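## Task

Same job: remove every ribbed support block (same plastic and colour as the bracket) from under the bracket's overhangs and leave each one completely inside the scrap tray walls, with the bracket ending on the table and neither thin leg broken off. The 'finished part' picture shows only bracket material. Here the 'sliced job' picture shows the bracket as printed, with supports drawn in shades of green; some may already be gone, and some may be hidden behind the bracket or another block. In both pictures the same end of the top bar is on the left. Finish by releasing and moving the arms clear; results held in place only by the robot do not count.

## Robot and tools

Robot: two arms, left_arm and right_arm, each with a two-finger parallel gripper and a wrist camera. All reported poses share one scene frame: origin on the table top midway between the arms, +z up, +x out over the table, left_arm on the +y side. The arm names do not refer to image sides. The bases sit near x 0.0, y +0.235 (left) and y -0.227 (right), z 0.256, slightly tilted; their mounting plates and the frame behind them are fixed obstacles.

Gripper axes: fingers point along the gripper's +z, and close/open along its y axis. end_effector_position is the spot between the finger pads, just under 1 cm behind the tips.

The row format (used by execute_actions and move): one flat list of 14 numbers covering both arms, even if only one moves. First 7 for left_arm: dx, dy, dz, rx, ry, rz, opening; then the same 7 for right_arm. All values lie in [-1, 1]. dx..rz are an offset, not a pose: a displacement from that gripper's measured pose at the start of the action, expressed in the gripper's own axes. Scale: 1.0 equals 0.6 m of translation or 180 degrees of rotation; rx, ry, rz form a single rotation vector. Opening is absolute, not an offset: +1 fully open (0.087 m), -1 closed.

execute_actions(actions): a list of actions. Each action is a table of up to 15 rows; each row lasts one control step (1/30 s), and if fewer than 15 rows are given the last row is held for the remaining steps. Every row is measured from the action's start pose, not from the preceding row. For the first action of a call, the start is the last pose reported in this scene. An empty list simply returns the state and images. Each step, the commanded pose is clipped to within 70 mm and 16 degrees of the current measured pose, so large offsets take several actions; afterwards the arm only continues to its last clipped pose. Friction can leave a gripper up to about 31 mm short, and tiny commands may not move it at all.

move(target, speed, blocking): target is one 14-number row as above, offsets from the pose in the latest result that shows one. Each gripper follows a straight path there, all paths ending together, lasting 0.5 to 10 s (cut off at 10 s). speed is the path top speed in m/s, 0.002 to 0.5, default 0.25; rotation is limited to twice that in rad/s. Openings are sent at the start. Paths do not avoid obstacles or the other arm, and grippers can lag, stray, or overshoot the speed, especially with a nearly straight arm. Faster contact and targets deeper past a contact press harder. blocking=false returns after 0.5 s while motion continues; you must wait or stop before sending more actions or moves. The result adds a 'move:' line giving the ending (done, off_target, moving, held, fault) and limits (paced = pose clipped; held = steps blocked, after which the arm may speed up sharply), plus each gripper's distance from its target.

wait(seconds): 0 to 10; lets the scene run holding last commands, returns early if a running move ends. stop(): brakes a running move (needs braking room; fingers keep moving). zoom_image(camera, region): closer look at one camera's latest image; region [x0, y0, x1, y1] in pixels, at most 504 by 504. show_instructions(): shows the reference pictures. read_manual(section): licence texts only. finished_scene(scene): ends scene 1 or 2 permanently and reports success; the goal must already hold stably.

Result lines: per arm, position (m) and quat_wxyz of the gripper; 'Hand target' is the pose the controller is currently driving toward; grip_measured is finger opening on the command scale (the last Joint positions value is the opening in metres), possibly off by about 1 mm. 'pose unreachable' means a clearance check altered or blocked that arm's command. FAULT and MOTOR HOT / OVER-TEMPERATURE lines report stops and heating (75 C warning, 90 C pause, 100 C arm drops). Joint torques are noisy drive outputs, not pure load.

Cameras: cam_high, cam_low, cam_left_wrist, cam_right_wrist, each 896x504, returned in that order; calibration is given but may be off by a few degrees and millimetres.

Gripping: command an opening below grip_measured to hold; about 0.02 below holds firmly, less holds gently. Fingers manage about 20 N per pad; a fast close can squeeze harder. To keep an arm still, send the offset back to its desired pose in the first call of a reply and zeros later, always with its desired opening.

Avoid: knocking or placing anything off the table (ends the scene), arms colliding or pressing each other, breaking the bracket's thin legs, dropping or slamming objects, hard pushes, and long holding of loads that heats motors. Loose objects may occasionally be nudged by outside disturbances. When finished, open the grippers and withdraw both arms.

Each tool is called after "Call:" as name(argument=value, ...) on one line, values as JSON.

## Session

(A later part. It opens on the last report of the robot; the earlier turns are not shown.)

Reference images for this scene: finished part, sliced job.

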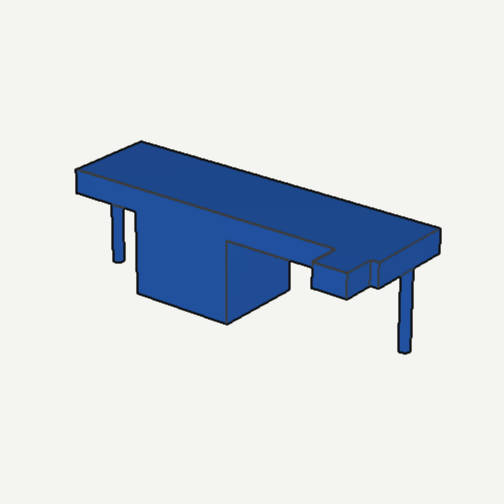

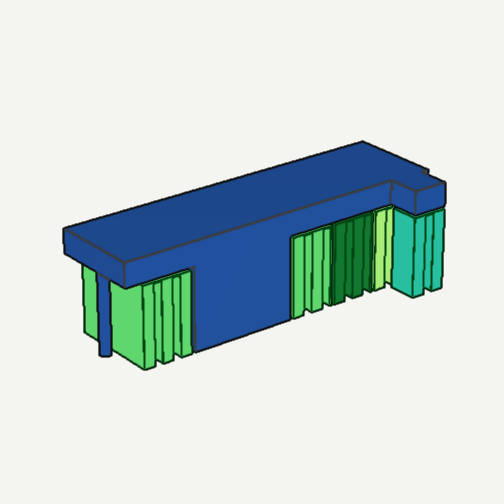

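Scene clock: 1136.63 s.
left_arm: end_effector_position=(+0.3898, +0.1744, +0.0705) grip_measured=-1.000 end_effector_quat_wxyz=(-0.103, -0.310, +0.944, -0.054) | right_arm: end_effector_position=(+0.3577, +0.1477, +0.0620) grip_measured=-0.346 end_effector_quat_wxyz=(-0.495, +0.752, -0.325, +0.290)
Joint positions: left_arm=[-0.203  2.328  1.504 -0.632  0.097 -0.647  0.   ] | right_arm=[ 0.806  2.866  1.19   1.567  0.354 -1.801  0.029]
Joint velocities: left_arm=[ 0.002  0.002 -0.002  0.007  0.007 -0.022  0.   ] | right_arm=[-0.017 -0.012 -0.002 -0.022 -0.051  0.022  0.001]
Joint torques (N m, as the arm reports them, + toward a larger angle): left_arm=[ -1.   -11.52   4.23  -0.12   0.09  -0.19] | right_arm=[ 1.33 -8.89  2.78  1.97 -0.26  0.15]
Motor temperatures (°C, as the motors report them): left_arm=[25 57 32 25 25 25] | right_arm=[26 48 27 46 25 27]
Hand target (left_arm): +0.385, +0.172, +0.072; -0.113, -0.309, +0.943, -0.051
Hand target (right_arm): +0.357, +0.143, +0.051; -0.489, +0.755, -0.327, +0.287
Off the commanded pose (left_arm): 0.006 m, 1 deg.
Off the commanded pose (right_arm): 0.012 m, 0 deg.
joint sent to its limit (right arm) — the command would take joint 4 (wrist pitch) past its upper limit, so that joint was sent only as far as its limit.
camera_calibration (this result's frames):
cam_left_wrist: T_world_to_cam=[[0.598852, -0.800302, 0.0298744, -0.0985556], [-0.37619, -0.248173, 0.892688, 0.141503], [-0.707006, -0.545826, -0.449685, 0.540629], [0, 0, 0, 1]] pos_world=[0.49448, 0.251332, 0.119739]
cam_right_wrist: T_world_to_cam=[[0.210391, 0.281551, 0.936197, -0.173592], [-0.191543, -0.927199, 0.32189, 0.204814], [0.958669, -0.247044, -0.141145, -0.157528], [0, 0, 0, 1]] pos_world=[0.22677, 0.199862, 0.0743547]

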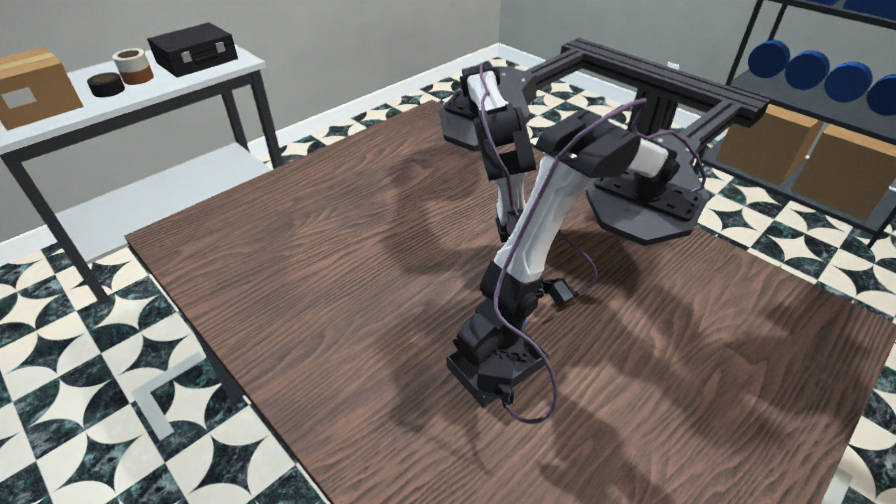

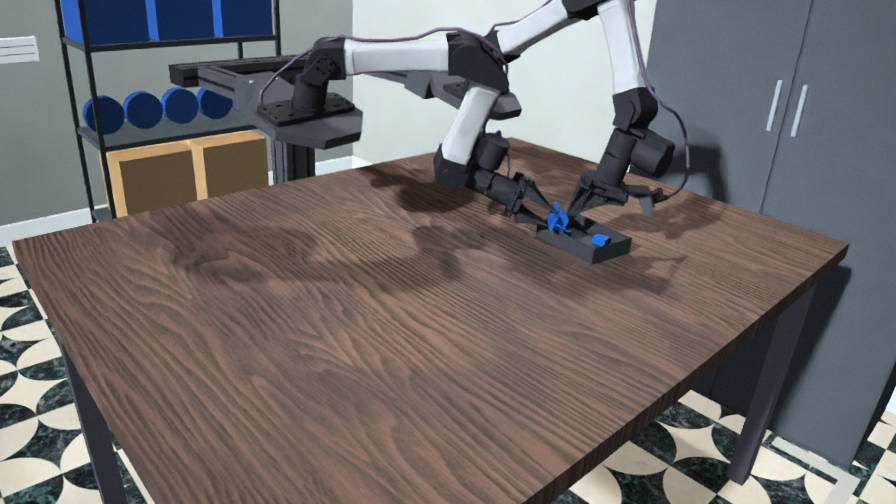

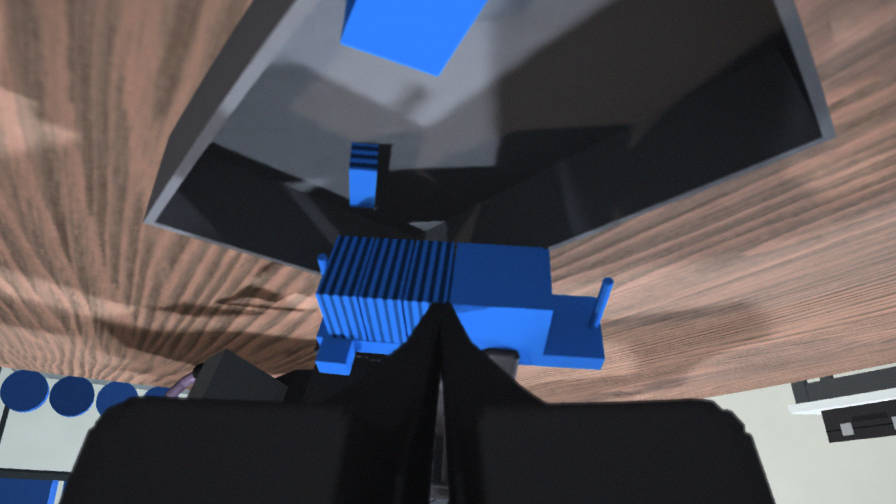

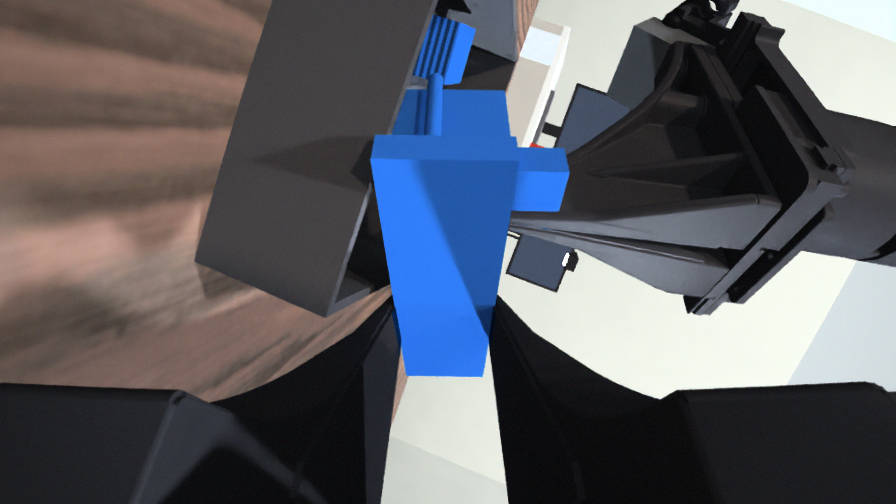

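Call:
execute_actions(actions=[[[-0.0035,0.0037,-0.0004,-0.0001,-0.0003,-0.0024,-1,0.003,0.02,0.002,0,0,0,-0.40],[-0.0052,0.0055,-0.0007,-0.0001,-0.0005,-0.0035,-1,0.003,0.02,0.002,0,0,0,-0.40],[-0.0069,0.00735,-0.0009,-0.0002,-0.0007,-0.0047,-1,0.003,0.02,0.002,0,0,0,-0.40]],[[0.0078,0.0096,0.0179,-0.0056,0.0075,-0.0016,-1,0.003,0.02,0.002,0,0,0,-0.40],[0.0091,0.0112,0.0209,-0.0066,0.0088,-0.0019,-1,0.003,0.02,0.002,0,0,0,-0.40],[0.0104,0.0128,0.0239,-0.0075,0.0101,-0.0022,-1,0.003,0.02,0.002,0,0,0,-0.40],[0.0115,0.0141,0.0263,-0.0083,0.0111,-0.0024,-1,0.003,0.02,0.002,0,0,0,-0.40],[0.0125,0.0154,0.0287,-0.009,0.0121,-0.0026,-1,0.003,0.02,0.002,0,0,0,-0.40]]])

Call:
zoom_image(camera="cam_left_wrist", region=[340, 230, 540, 370])

Scene clock: 1152.93 s.
left_arm: end_effector_position=(+0.3868, +0.1742, +0.0674) grip_measured=-1.000 end_effector_quat_wxyz=(-0.108, -0.310, +0.943, -0.053) | right_arm: end_effector_position=(+0.3577, +0.1477, +0.0620) grip_measured=-0.346 end_effector_quat_wxyz=(-0.495, +0.752, -0.325, +0.290)
Joint positions: left_arm=[-0.203  2.338  1.504 -0.633  0.097 -0.647  0.   ] | right_arm=[ 0.806  2.866  1.19   1.567  0.354 -1.801  0.029]
Joint velocities: left_arm=[ 0.002 -0.012  0.002  0.022 -0.037  0.037  0.   ] | right_arm=[-0.012 -0.012 -0.017  0.007  0.037  0.022  0.001]
Joint torques (N m, as the arm reports them, + toward a larger angle): left_arm=[-0.26 -8.82  4.03  0.06  0.13 -0.14] | right_arm=[ 1.39 -8.88  2.75  1.98 -0.24  0.15]
Motor temperatures (°C, as the motors report them): left_arm=[25 59 32 25 25 25] | right_arm=[26 48 27 46 25 27]
Hand target (left_arm): +0.375, +0.175, +0.056; -0.126, -0.311, +0.941, -0.046
Hand target (right_arm): +0.357, +0.143, +0.051; -0.489, +0.755, -0.327, +0.287
Off the commanded pose (left_arm): 0.017 m, 2 deg.
Off the commanded pose (right_arm): 0.012 m, 0 deg.
joint sent to its limit (right arm) — the command would take joint 4 (wrist pitch) past its upper limit, so that joint was sent only as far as its limit.
camera_calibration (this result's frames):
cam_left_wrist: T_world_to_cam=[[0.598527, -0.800755, 0.0236107, -0.0961781], [-0.367187, -0.248022, 0.89647, 0.139341], [-0.711997, -0.545231, -0.442475, 0.538335], [0, 0, 0, 1]] pos_world=[0.492022, 0.251061, 0.115555]
cam_right_wrist: T_world_to_cam=[[0.210331, 0.281505, 0.936224, -0.17358], [-0.191198, -0.927309, 0.321779, 0.204767], [0.958751, -0.246684, -0.141219, -0.157565], [0, 0, 0, 1]] pos_world=[0.226726, 0.199877, 0.0743686]

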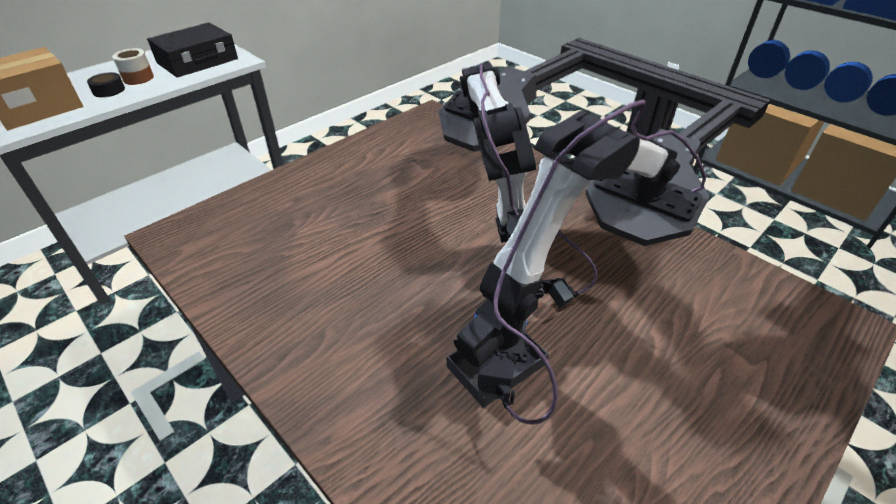

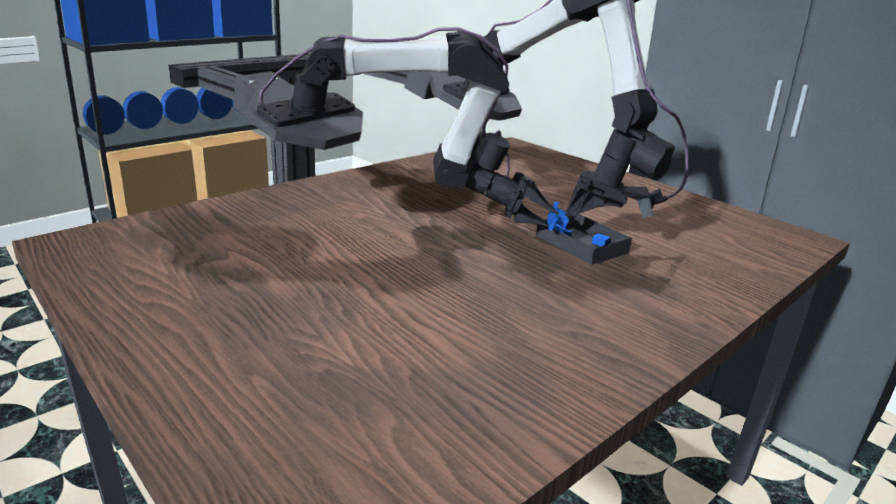

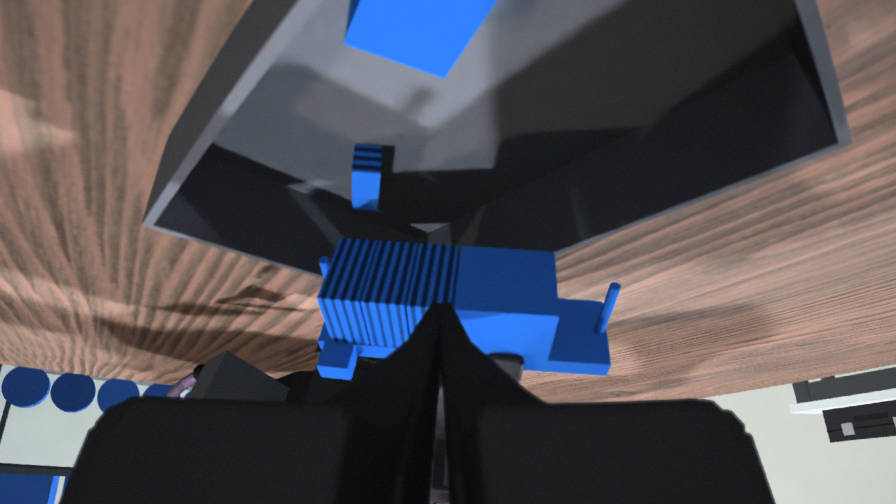

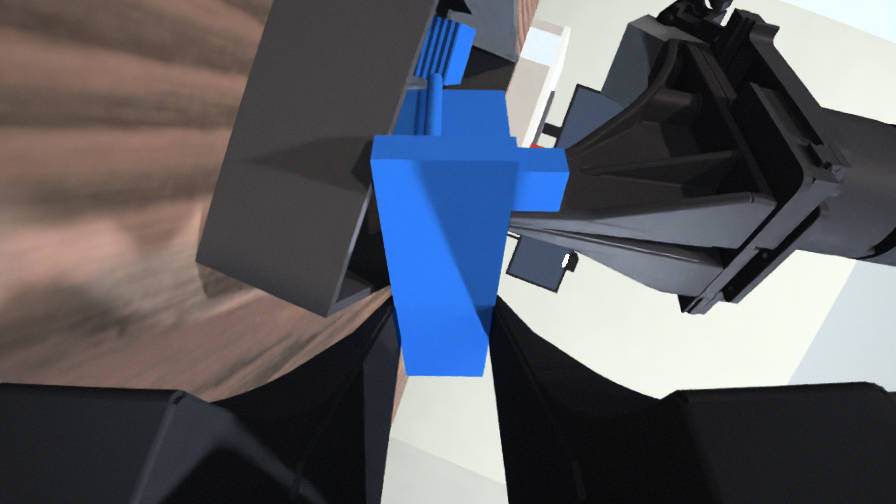

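Region (340, 230, 540, 370) of cam_left_wrist's 896x504 image, scaled by 2.520, with more detail than that image has; it fills the top 353 rows of this view, and the rest is white.

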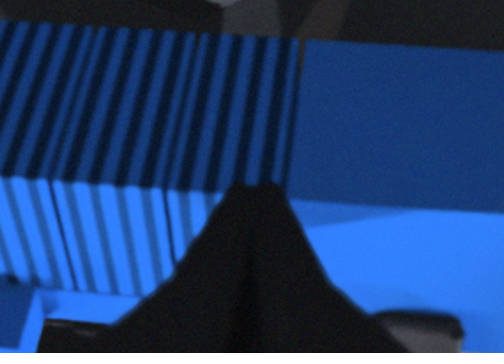

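Call:
execute_actions(actions=[[[0,0,0,0,0,0,-1,0.003,0.02,0.002,0,0,0,-0.40],[-0.0055,0.0059,-0.0007,-0.0001,-0.0005,-0.0038,-1,0.003,0.02,0.002,0,0,0,-0.40],[-0.008,0.0086,-0.001,-0.0002,-0.0008,-0.0055,-1,0.003,0.02,0.002,0,0,0,-0.40],[-0.0101,0.0108,-0.0013,-0.0003,-0.001,-0.0069,-1,0.003,0.02,0.002,0,0,0,-0.40]],[[0.0078,0.0096,0.0179,-0.0056,0.0075,-0.0016,-1,0.003,0.02,0.002,0,0,0,-0.40],[0.0091,0.0112,0.0209,-0.0066,0.0088,-0.0019,-1,0.003,0.02,0.002,0,0,0,-0.40],[0.0104,0.0128,0.0239,-0.0075,0.0101,-0.0022,-1,0.003,0.02,0.002,0,0,0,-0.40],[0.0115,0.0141,0.0263,-0.0083,0.0111,-0.0024,-1,0.003,0.02,0.002,0,0,0,-0.40],[0.0125,0.0154,0.0287,-0.009,0.0121,-0.0026,-1,0.003,0.02,0.002,0,0,0,-0.40]]])

Call:
zoom_image(camera="cam_left_wrist", region=[340, 230, 540, 370])

Scene clock: 1167.43 s.
left_arm: end_effector_position=(+0.3865, +0.1771, +0.0665) grip_measured=-1.000 end_effector_quat_wxyz=(-0.110, -0.315, +0.941, -0.054) | right_arm: end_effector_position=(+0.3576, +0.1479, +0.0620) grip_measured=-0.346 end_effector_quat_wxyz=(-0.495, +0.752, -0.324, +0.290)
Joint positions: left_arm=[-0.193  2.34   1.504 -0.633  0.104 -0.647  0.   ] | right_arm=[ 0.806  2.866  1.19   1.567  0.353 -1.801  0.029]
Joint velocities: left_arm=[-0.002  0.002 -0.002 -0.081 -0.051 -0.051  0.   ] | right_arm=[-0.002  0.007  0.017 -0.037  0.022 -0.125 -0.   ]
Joint torques (N m, as the arm reports them, + toward a larger angle): left_arm=[-0.13 -8.53  3.97  0.07  0.12 -0.16] | right_arm=[ 1.28 -8.91  2.76  1.96 -0.26  0.15]
Motor temperatures (°C, as the motors report them): left_arm=[25 58 32 25 25 25] | right_arm=[26 47 27 46 25 27]
Hand target (left_arm): +0.372, +0.177, +0.053; -0.131, -0.316, +0.939, -0.046
Hand target (right_arm): +0.357, +0.143, +0.051; -0.490, +0.756, -0.327, +0.287
Off the commanded pose (left_arm): 0.020 m, 3 deg.
Off the commanded pose (right_arm): 0.012 m, 0 deg.
joint sent to its limit (right arm) — the command would take joint 4 (wrist pitch) past its upper limit, so that joint was sent only as far as its limit.
camera_calibration (this result's frames):
cam_left_wrist: T_world_to_cam=[[0.606934, -0.794376, 0.0244503, -0.098128], [-0.361492, -0.248534, 0.89864, 0.138476], [-0.707782, -0.554254, -0.438005, 0.538939], [0, 0, 0, 1]] pos_world=[0.491067, 0.255175, 0.114017]
cam_right_wrist: T_world_to_cam=[[0.210212, 0.281414, 0.936278, -0.173555], [-0.190509, -0.927528, 0.321557, 0.204674], [0.958915, -0.245965, -0.141366, -0.15764], [0, 0, 0, 1]] pos_world=[0.226639, 0.199908, 0.0743964]

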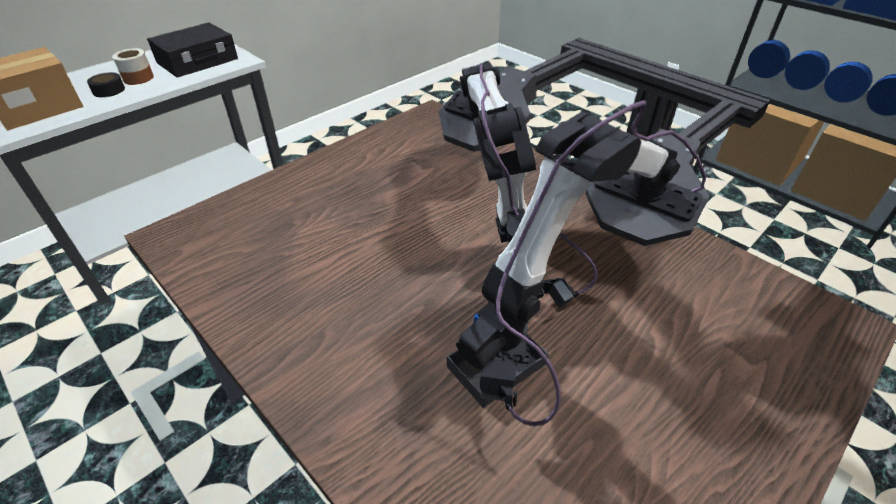

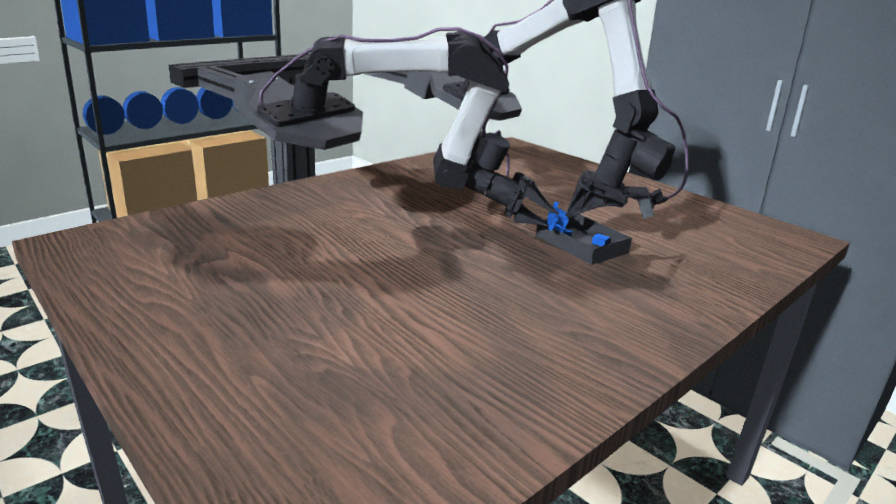

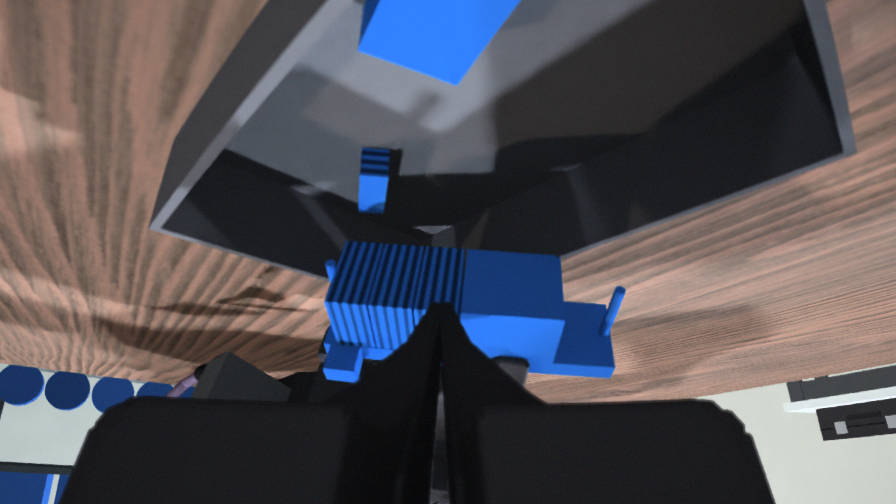

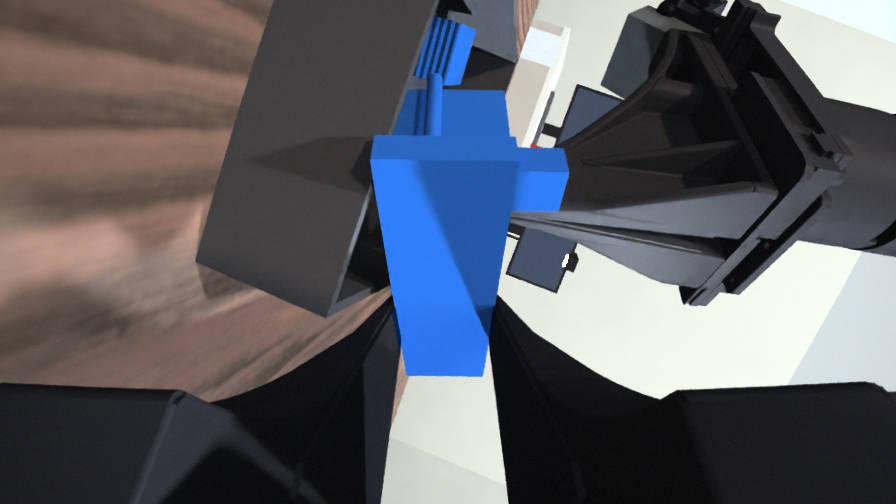

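Region (340, 230, 540, 370) of cam_left_wrist's 896x504 image, scaled by 2.520, with more detail than that image has; it fills the top 353 rows of this view, and the rest is white.

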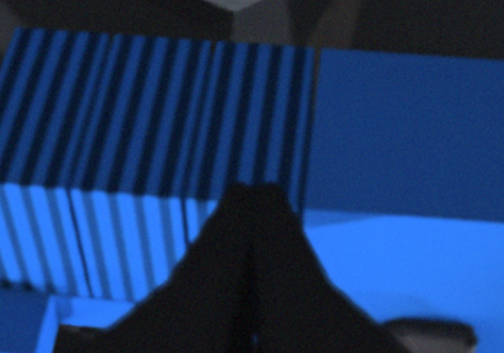

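Call:
execute_actions(actions=[[[0.0144,0.0176,0.0328,-0.0103,0.0138,-0.003,-1,0.003,0.02,0.002,0,0,0,-0.40],[0.0157,0.0192,0.0358,-0.0113,0.0151,-0.0032,-1,0.003,0.02,0.002,0,0,0,-0.40],[0.017,0.0208,0.0388,-0.0122,0.0163,-0.0035,-1,0.003,0.02,0.002,0,0,0,-0.40],[0.0183,0.0224,0.0418,-0.0132,0.0176,-0.0038,-1,0.003,0.02,0.002,0,0,0,-0.40],[0.0196,0.024,0.0448,-0.0141,0.0189,-0.0041,-1,0.003,0.02,0.002,0,0,0,-0.40],[0.0209,0.0256,0.0478,-0.015,0.0201,-0.0043,-1,0.003,0.02,0.002,0,0,0,-0.40],[0.0222,0.0272,0.0507,-0.016,0.0214,-0.0046,-1,0.003,0.02,0.002,0,0,0,-0.40],[0.0235,0.0288,0.0537,-0.0169,0.0226,-0.0049,-1,0.003,0.02,0.002,0,0,0,-0.40],[0.0248,0.0304,0.0567,-0.0179,0.0239,-0.0051,-1,0.003,0.02,0.002,0,0,0,-0.40],[0.0261,0.032,0.0597,-0.0188,0.0252,-0.0054,-1,0.003,0.02,0.002,0,0,0,-0.40],[0.0274,0.0336,0.0627,-0.0197,0.0264,-0.0057,-1,0.003,0.02,0.002,0,0,0,-0.40],[0.0287,0.0352,0.0657,-0.0207,0.0277,-0.0059,-1,0.003,0.02,0.002,0,0,0,-0.40]]])

Scene clock: 1177.37 s.
left_arm: end_effector_position=(+0.3846, +0.1767, +0.0644) grip_measured=-1.000 end_effector_quat_wxyz=(-0.114, -0.317, +0.940, -0.057) | right_arm: end_effector_position=(+0.3573, +0.1477, +0.0615) grip_measured=-0.346 end_effector_quat_wxyz=(-0.495, +0.752, -0.324, +0.289)
Joint positions: left_arm=[-0.19   2.348  1.504 -0.632  0.113 -0.647  0.   ] | right_arm=[ 0.806  2.867  1.19   1.567  0.353 -1.801  0.029]
Joint velocities: left_arm=[ 0.002 -0.002 -0.017 -0.007  0.022 -0.081  0.   ] | right_arm=[-0.007 -0.002  0.002 -0.037  0.022 -0.022 -0.   ]
Joint torques (N m, as the arm reports them, + toward a larger angle): left_arm=[-0.26 -4.85  3.45  0.02 -0.06 -0.15] | right_arm=[ 1.42 -8.97  2.7   1.96 -0.29  0.14]
Motor temperatures (°C, as the motors report them): left_arm=[25 57 32 25 25 25] | right_arm=[26 47 27 46 25 27]
Hand target (left_arm): +0.352, +0.177, +0.036; -0.161, -0.317, +0.934, -0.036
Hand target (right_arm): +0.357, +0.143, +0.051; -0.490, +0.756, -0.327, +0.287
Off the commanded pose (left_arm): 0.045 m, 6 deg.
Off the commanded pose (right_arm): 0.012 m, 0 deg.
joint sent to its limit (right arm) — the command would take joint 4 (wrist pitch) past its upper limit, so that joint was sent only as far as its limit.
camera_calibration (this result's frames):
cam_left_wrist: T_world_to_cam=[[0.610681, -0.791425, 0.0267435, -0.0993608], [-0.353884, -0.242542, 0.903294, 0.135269], [-0.708403, -0.561089, -0.428189, 0.537305], [0, 0, 0, 1]] pos_world=[0.489176, 0.255648, 0.110538]
cam_right_wrist: T_world_to_cam=[[0.210468, 0.28256, 0.935875, -0.173216], [-0.189672, -0.927325, 0.322634, 0.204265], [0.959024, -0.245414, -0.141579, -0.157555], [0, 0, 0, 1]] pos_world=[0.226299, 0.199698, 0.0738998]

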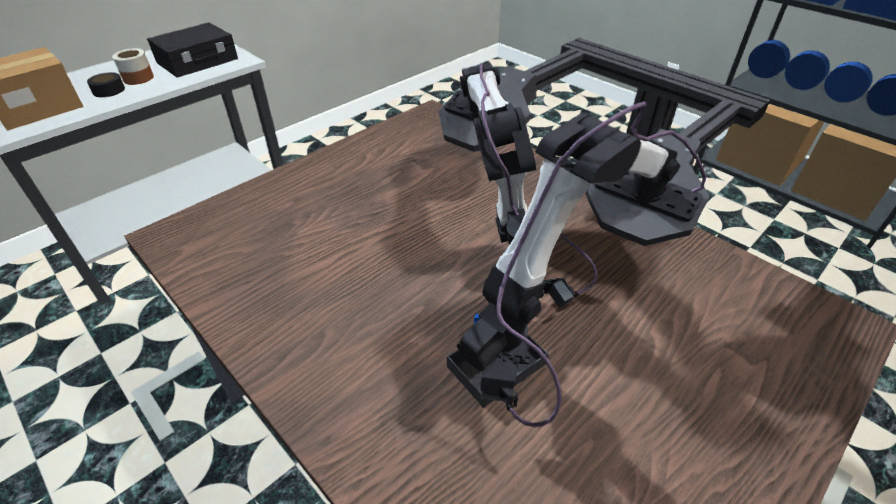

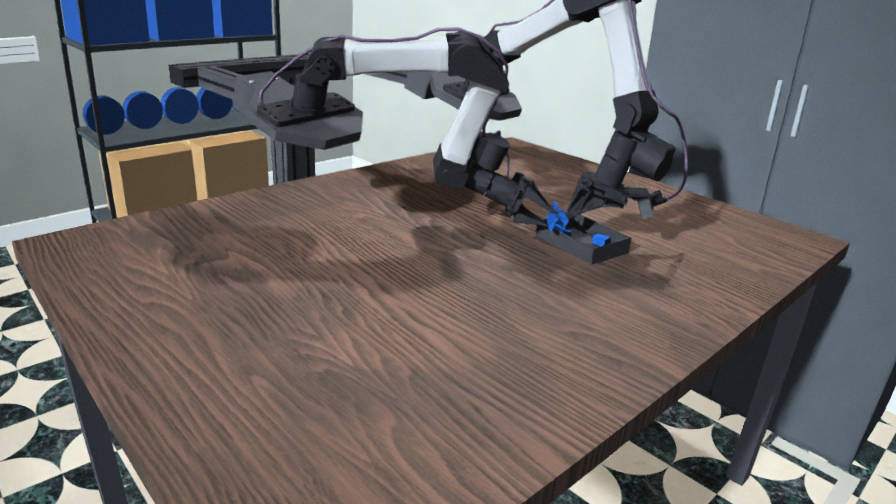

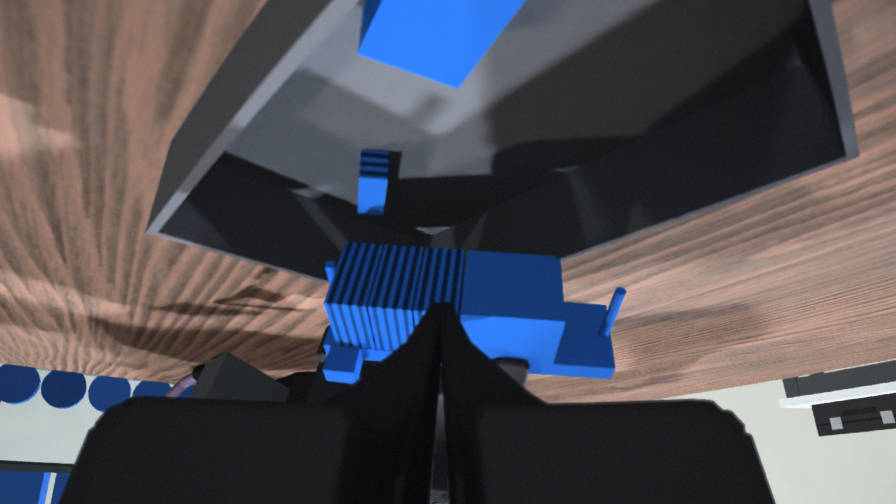

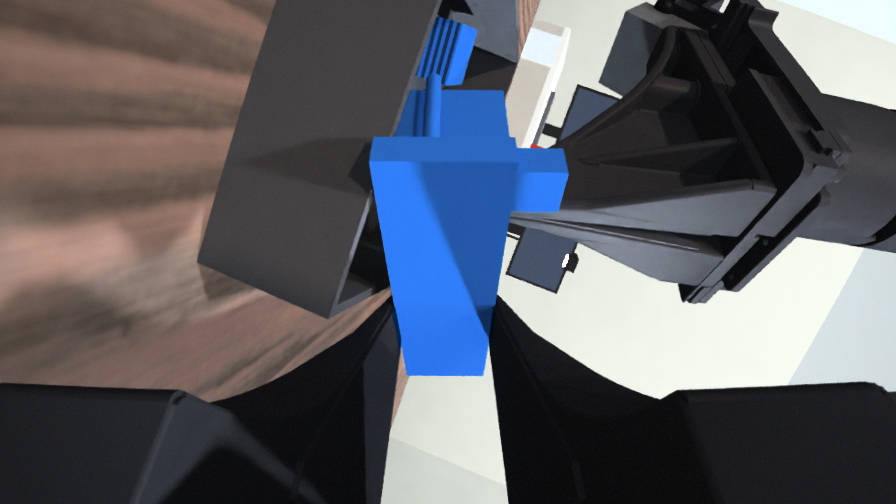

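Call:
execute_actions(actions=[[[0.0274,0.0336,0.0627,-0.0197,0.0264,-0.0057,-1,0.003,0.02,0.002,0,0,0,-0.40],[0.0282,0.0346,0.0645,-0.0203,0.0272,-0.0058,-1,0.003,0.02,0.002,0,0,0,-0.40],[0.029,0.0355,0.0663,-0.0209,0.0279,-0.006,-1,0.003,0.02,0.002,0,0,0,-0.40],[0.0298,0.0365,0.0681,-0.0214,0.0287,-0.0062,-1,0.003,0.02,0.002,0,0,0,-0.40],[0.0305,0.0374,0.0698,-0.022,0.0294,-0.0063,-1,0.003,0.02,0.002,0,0,0,-0.40],[0.0313,0.0384,0.0716,-0.0226,0.0302,-0.0065,-1,0.003,0.02,0.002,0,0,0,-0.40],[0.0321,0.0394,0.0734,-0.0231,0.0309,-0.0066,-1,0.003,0.02,0.002,0,0,0,-0.40],[0.0329,0.0403,0.0752,-0.0237,0.0317,-0.0068,-1,0.003,0.02,0.002,0,0,0,-0.40],[0.0337,0.0413,0.077,-0.0243,0.0324,-0.007,-1,0.003,0.02,0.002,0,0,0,-0.40],[0.0345,0.0422,0.0788,-0.0248,0.0332,-0.0071,-1,0.003,0.02,0.002,0,0,0,-0.40],[0.0352,0.0432,0.0806,-0.0254,0.034,-0.0073,-1,0.003,0.02,0.002,0,0,0,-0.40]]])

Scene clock: 1185.90 s.
left_arm: end_effector_position=(+0.3623, +0.1714, +0.0409) grip_measured=-1.000 end_effector_quat_wxyz=(-0.155, -0.324, +0.931, -0.060) | right_arm: end_effector_position=(+0.3533, +0.1527, +0.0599) grip_measured=-0.345 end_effector_quat_wxyz=(-0.501, +0.756, -0.316, +0.279)
Joint positions: left_arm=[-0.183  2.431  1.508 -0.628  0.148 -0.654  0.   ] | right_arm=[ 0.809  2.872  1.19   1.567  0.325 -1.8    0.029]
Joint velocities: left_arm=[-0.002 -0.007  0.017  0.007 -0.037  0.051  0.   ] | right_arm=[-0.002 -0.002 -0.012  0.007 -0.066  0.081  0.   ]
Joint torques (N m, as the arm reports them, + toward a larger angle): left_arm=[-0.23 -7.22  4.03 -0.18 -0.26 -0.09] | right_arm=[ 1.24 -9.42  2.83  1.96  0.15  0.13]
Motor temperatures (°C, as the motors report them): left_arm=[25 55 32 25 25 25] | right_arm=[26 48 27 46 25 27]
Hand target (left_arm): +0.343, +0.176, +0.023; -0.177, -0.319, +0.931, -0.035
Hand target (right_arm): +0.357, +0.143, +0.050; -0.489, +0.756, -0.326, +0.287
Off the commanded pose (left_arm): 0.027 m, 4 deg.
Off the commanded pose (right_arm): 0.014 m, 2 deg.
joint sent to its limit (right arm) — the command would take joint 4 (wrist pitch) past its upper limit, so that joint was sent only as far as its limit.
camera_calibration (this result's frames):
cam_left_wrist: T_world_to_cam=[[0.62378, -0.781593, 0.00332871, -0.0947019], [-0.279397, -0.219002, 0.934867, 0.114982], [-0.729956, -0.584081, -0.354984, 0.51721], [0, 0, 0, 1]] pos_world=[0.46874, 0.253255, 0.0764237]
cam_right_wrist: T_world_to_cam=[[0.208019, 0.281696, 0.936683, -0.171358], [-0.160511, -0.934819, 0.316781, 0.199766], [0.964865, -0.216244, -0.149245, -0.158801], [0, 0, 0, 1]] pos_world=[0.220932, 0.200676, 0.0735258]

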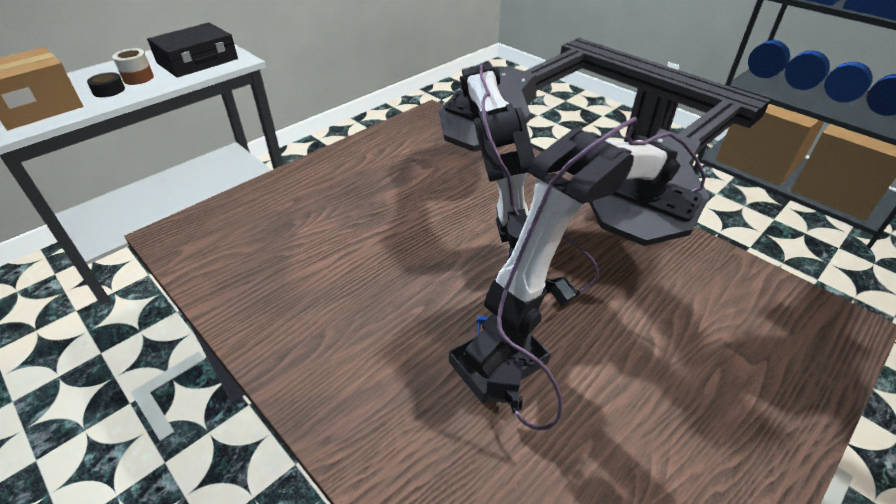

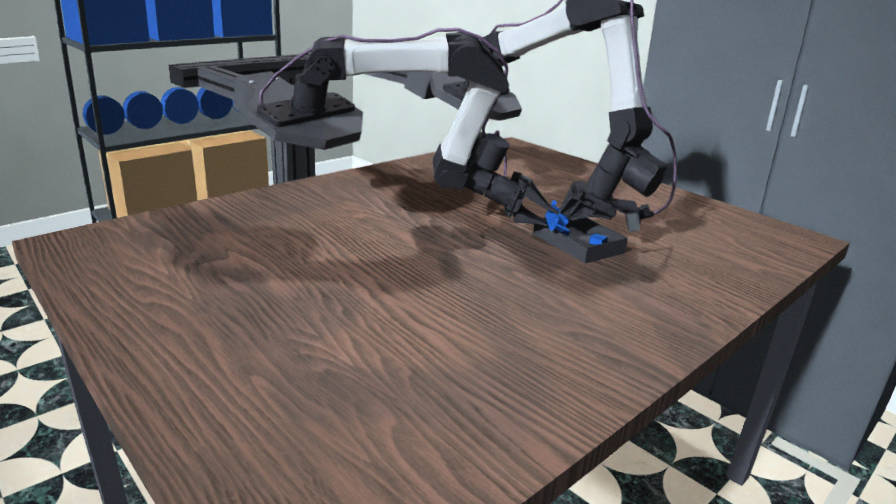

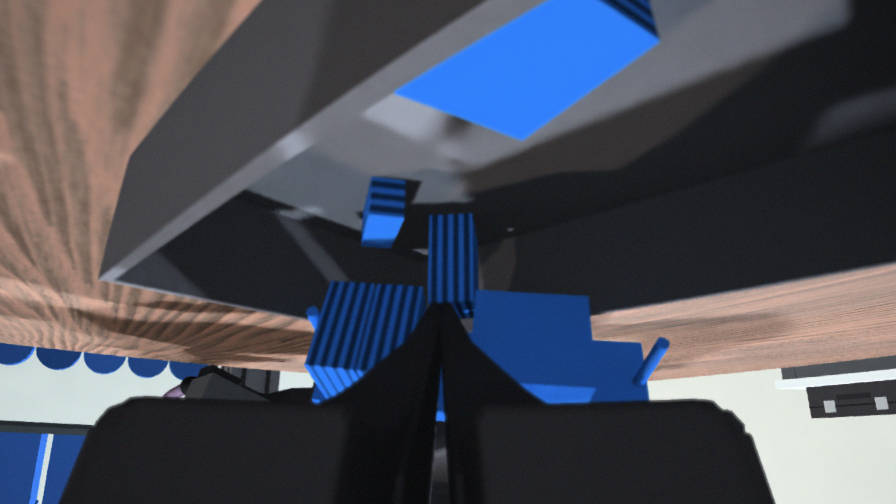

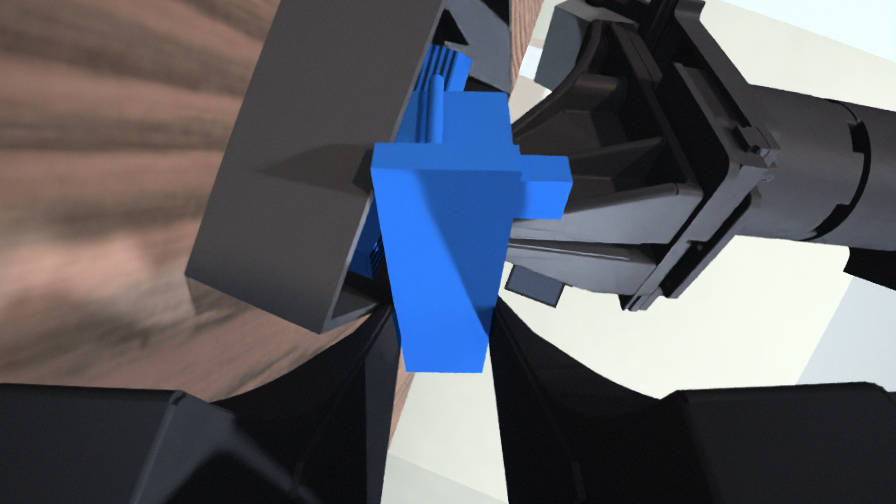

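Call:
move(target=[-0.0223,-0.0207,-0.0623,0.0177,-0.0237,0.0064,-1, 0.0,0.02,0.0,0,0,0,-0.40], speed=0.04)

Scene clock: 1193.47 s.
left_arm: end_effector_position=(+0.3828, +0.1770, +0.0665) grip_measured=-1.000 end_effector_quat_wxyz=(-0.122, -0.315, +0.939, -0.063) | right_arm: end_effector_position=(+0.3535, +0.1523, +0.0598) grip_measured=-0.345 end_effector_quat_wxyz=(-0.502, +0.754, -0.320, +0.277)
Joint positions: left_arm=[-0.183  2.348  1.508 -0.647  0.129 -0.636  0.   ] | right_arm=[ 0.809  2.871  1.19   1.567  0.327 -1.791  0.029]
Joint velocities: left_arm=[-0.007  0.002  0.017  0.022  0.051  0.066  0.   ] | right_arm=[-0.007 -0.012 -0.007 -0.037  0.007 -0.007  0.   ]
Joint torques (N m, as the arm reports them, + toward a larger angle): left_arm=[  0.52 -13.05   3.26   0.16   0.34  -0.19] | right_arm=[ 1.88 -8.84  2.58  1.96 -0.22  0.06]
Motor temperatures (°C, as the motors report them): left_arm=[25 55 32 25 25 25] | right_arm=[26 48 27 46 25 27]
Hand target (left_arm): +0.390, +0.178, +0.072; -0.111, -0.321, +0.938, -0.076
Hand target (right_arm): +0.351, +0.149, +0.049; -0.495, +0.760, -0.318, +0.276
Off the commanded pose (left_arm): 0.008 m, 2 deg.
Off the commanded pose (right_arm): 0.012 m, 1 deg.
joint sent to its limit (right arm) — the command would take joint 4 (wrist pitch) past its upper limit, so that joint was sent only as far as its limit.
move: off_target (right_arm)
camera_calibration (this result's frames):
cam_left_wrist: T_world_to_cam=[[0.609178, -0.79234, 0.0331503, -0.0976895], [-0.345062, -0.227194, 0.910667, 0.12624], [-0.714027, -0.566197, -0.411809, 0.539066], [0, 0, 0, 1]] pos_world=[0.487979, 0.256495, 0.110268]
cam_right_wrist: T_world_to_cam=[[0.213848, 0.274379, 0.937542, -0.172178], [-0.164147, -0.936004, 0.31137, 0.201236], [0.962977, -0.220481, -0.155124, -0.157449], [0, 0, 0, 1]] pos_world=[0.221472, 0.200886, 0.0743413]

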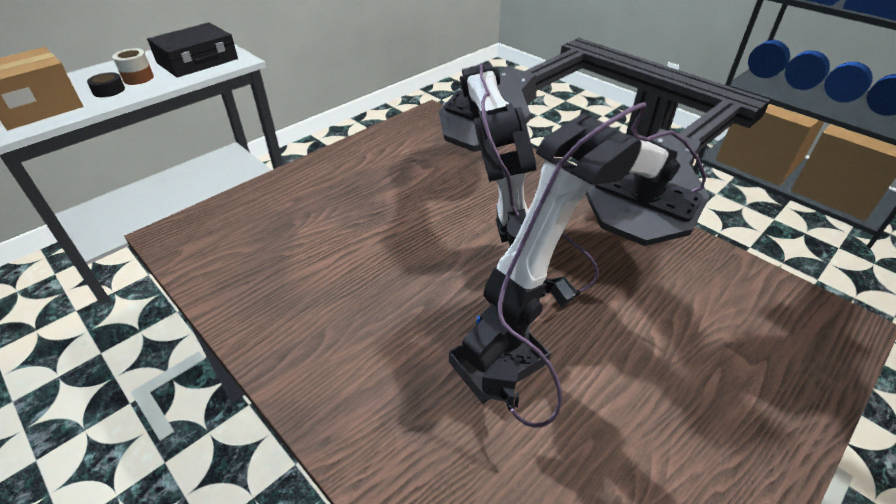

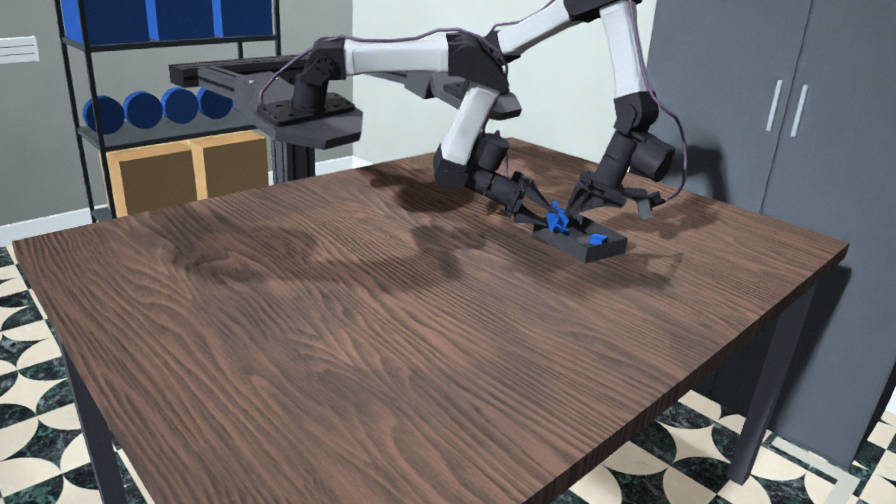

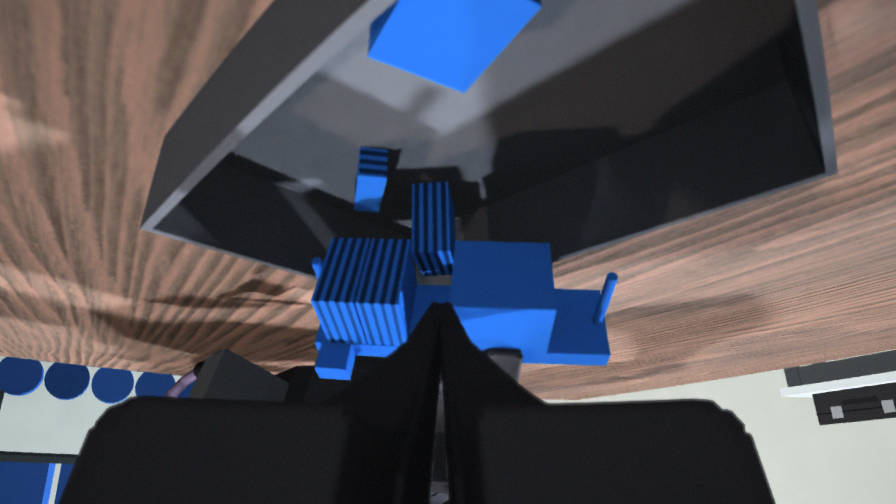

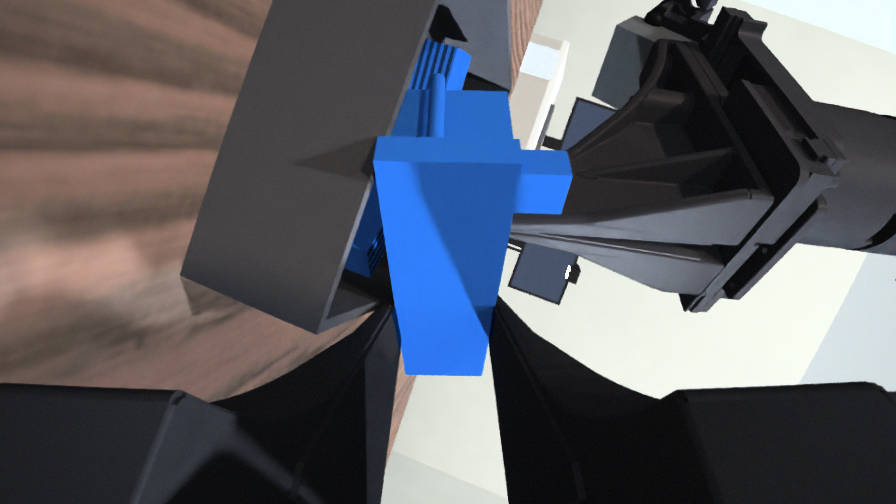

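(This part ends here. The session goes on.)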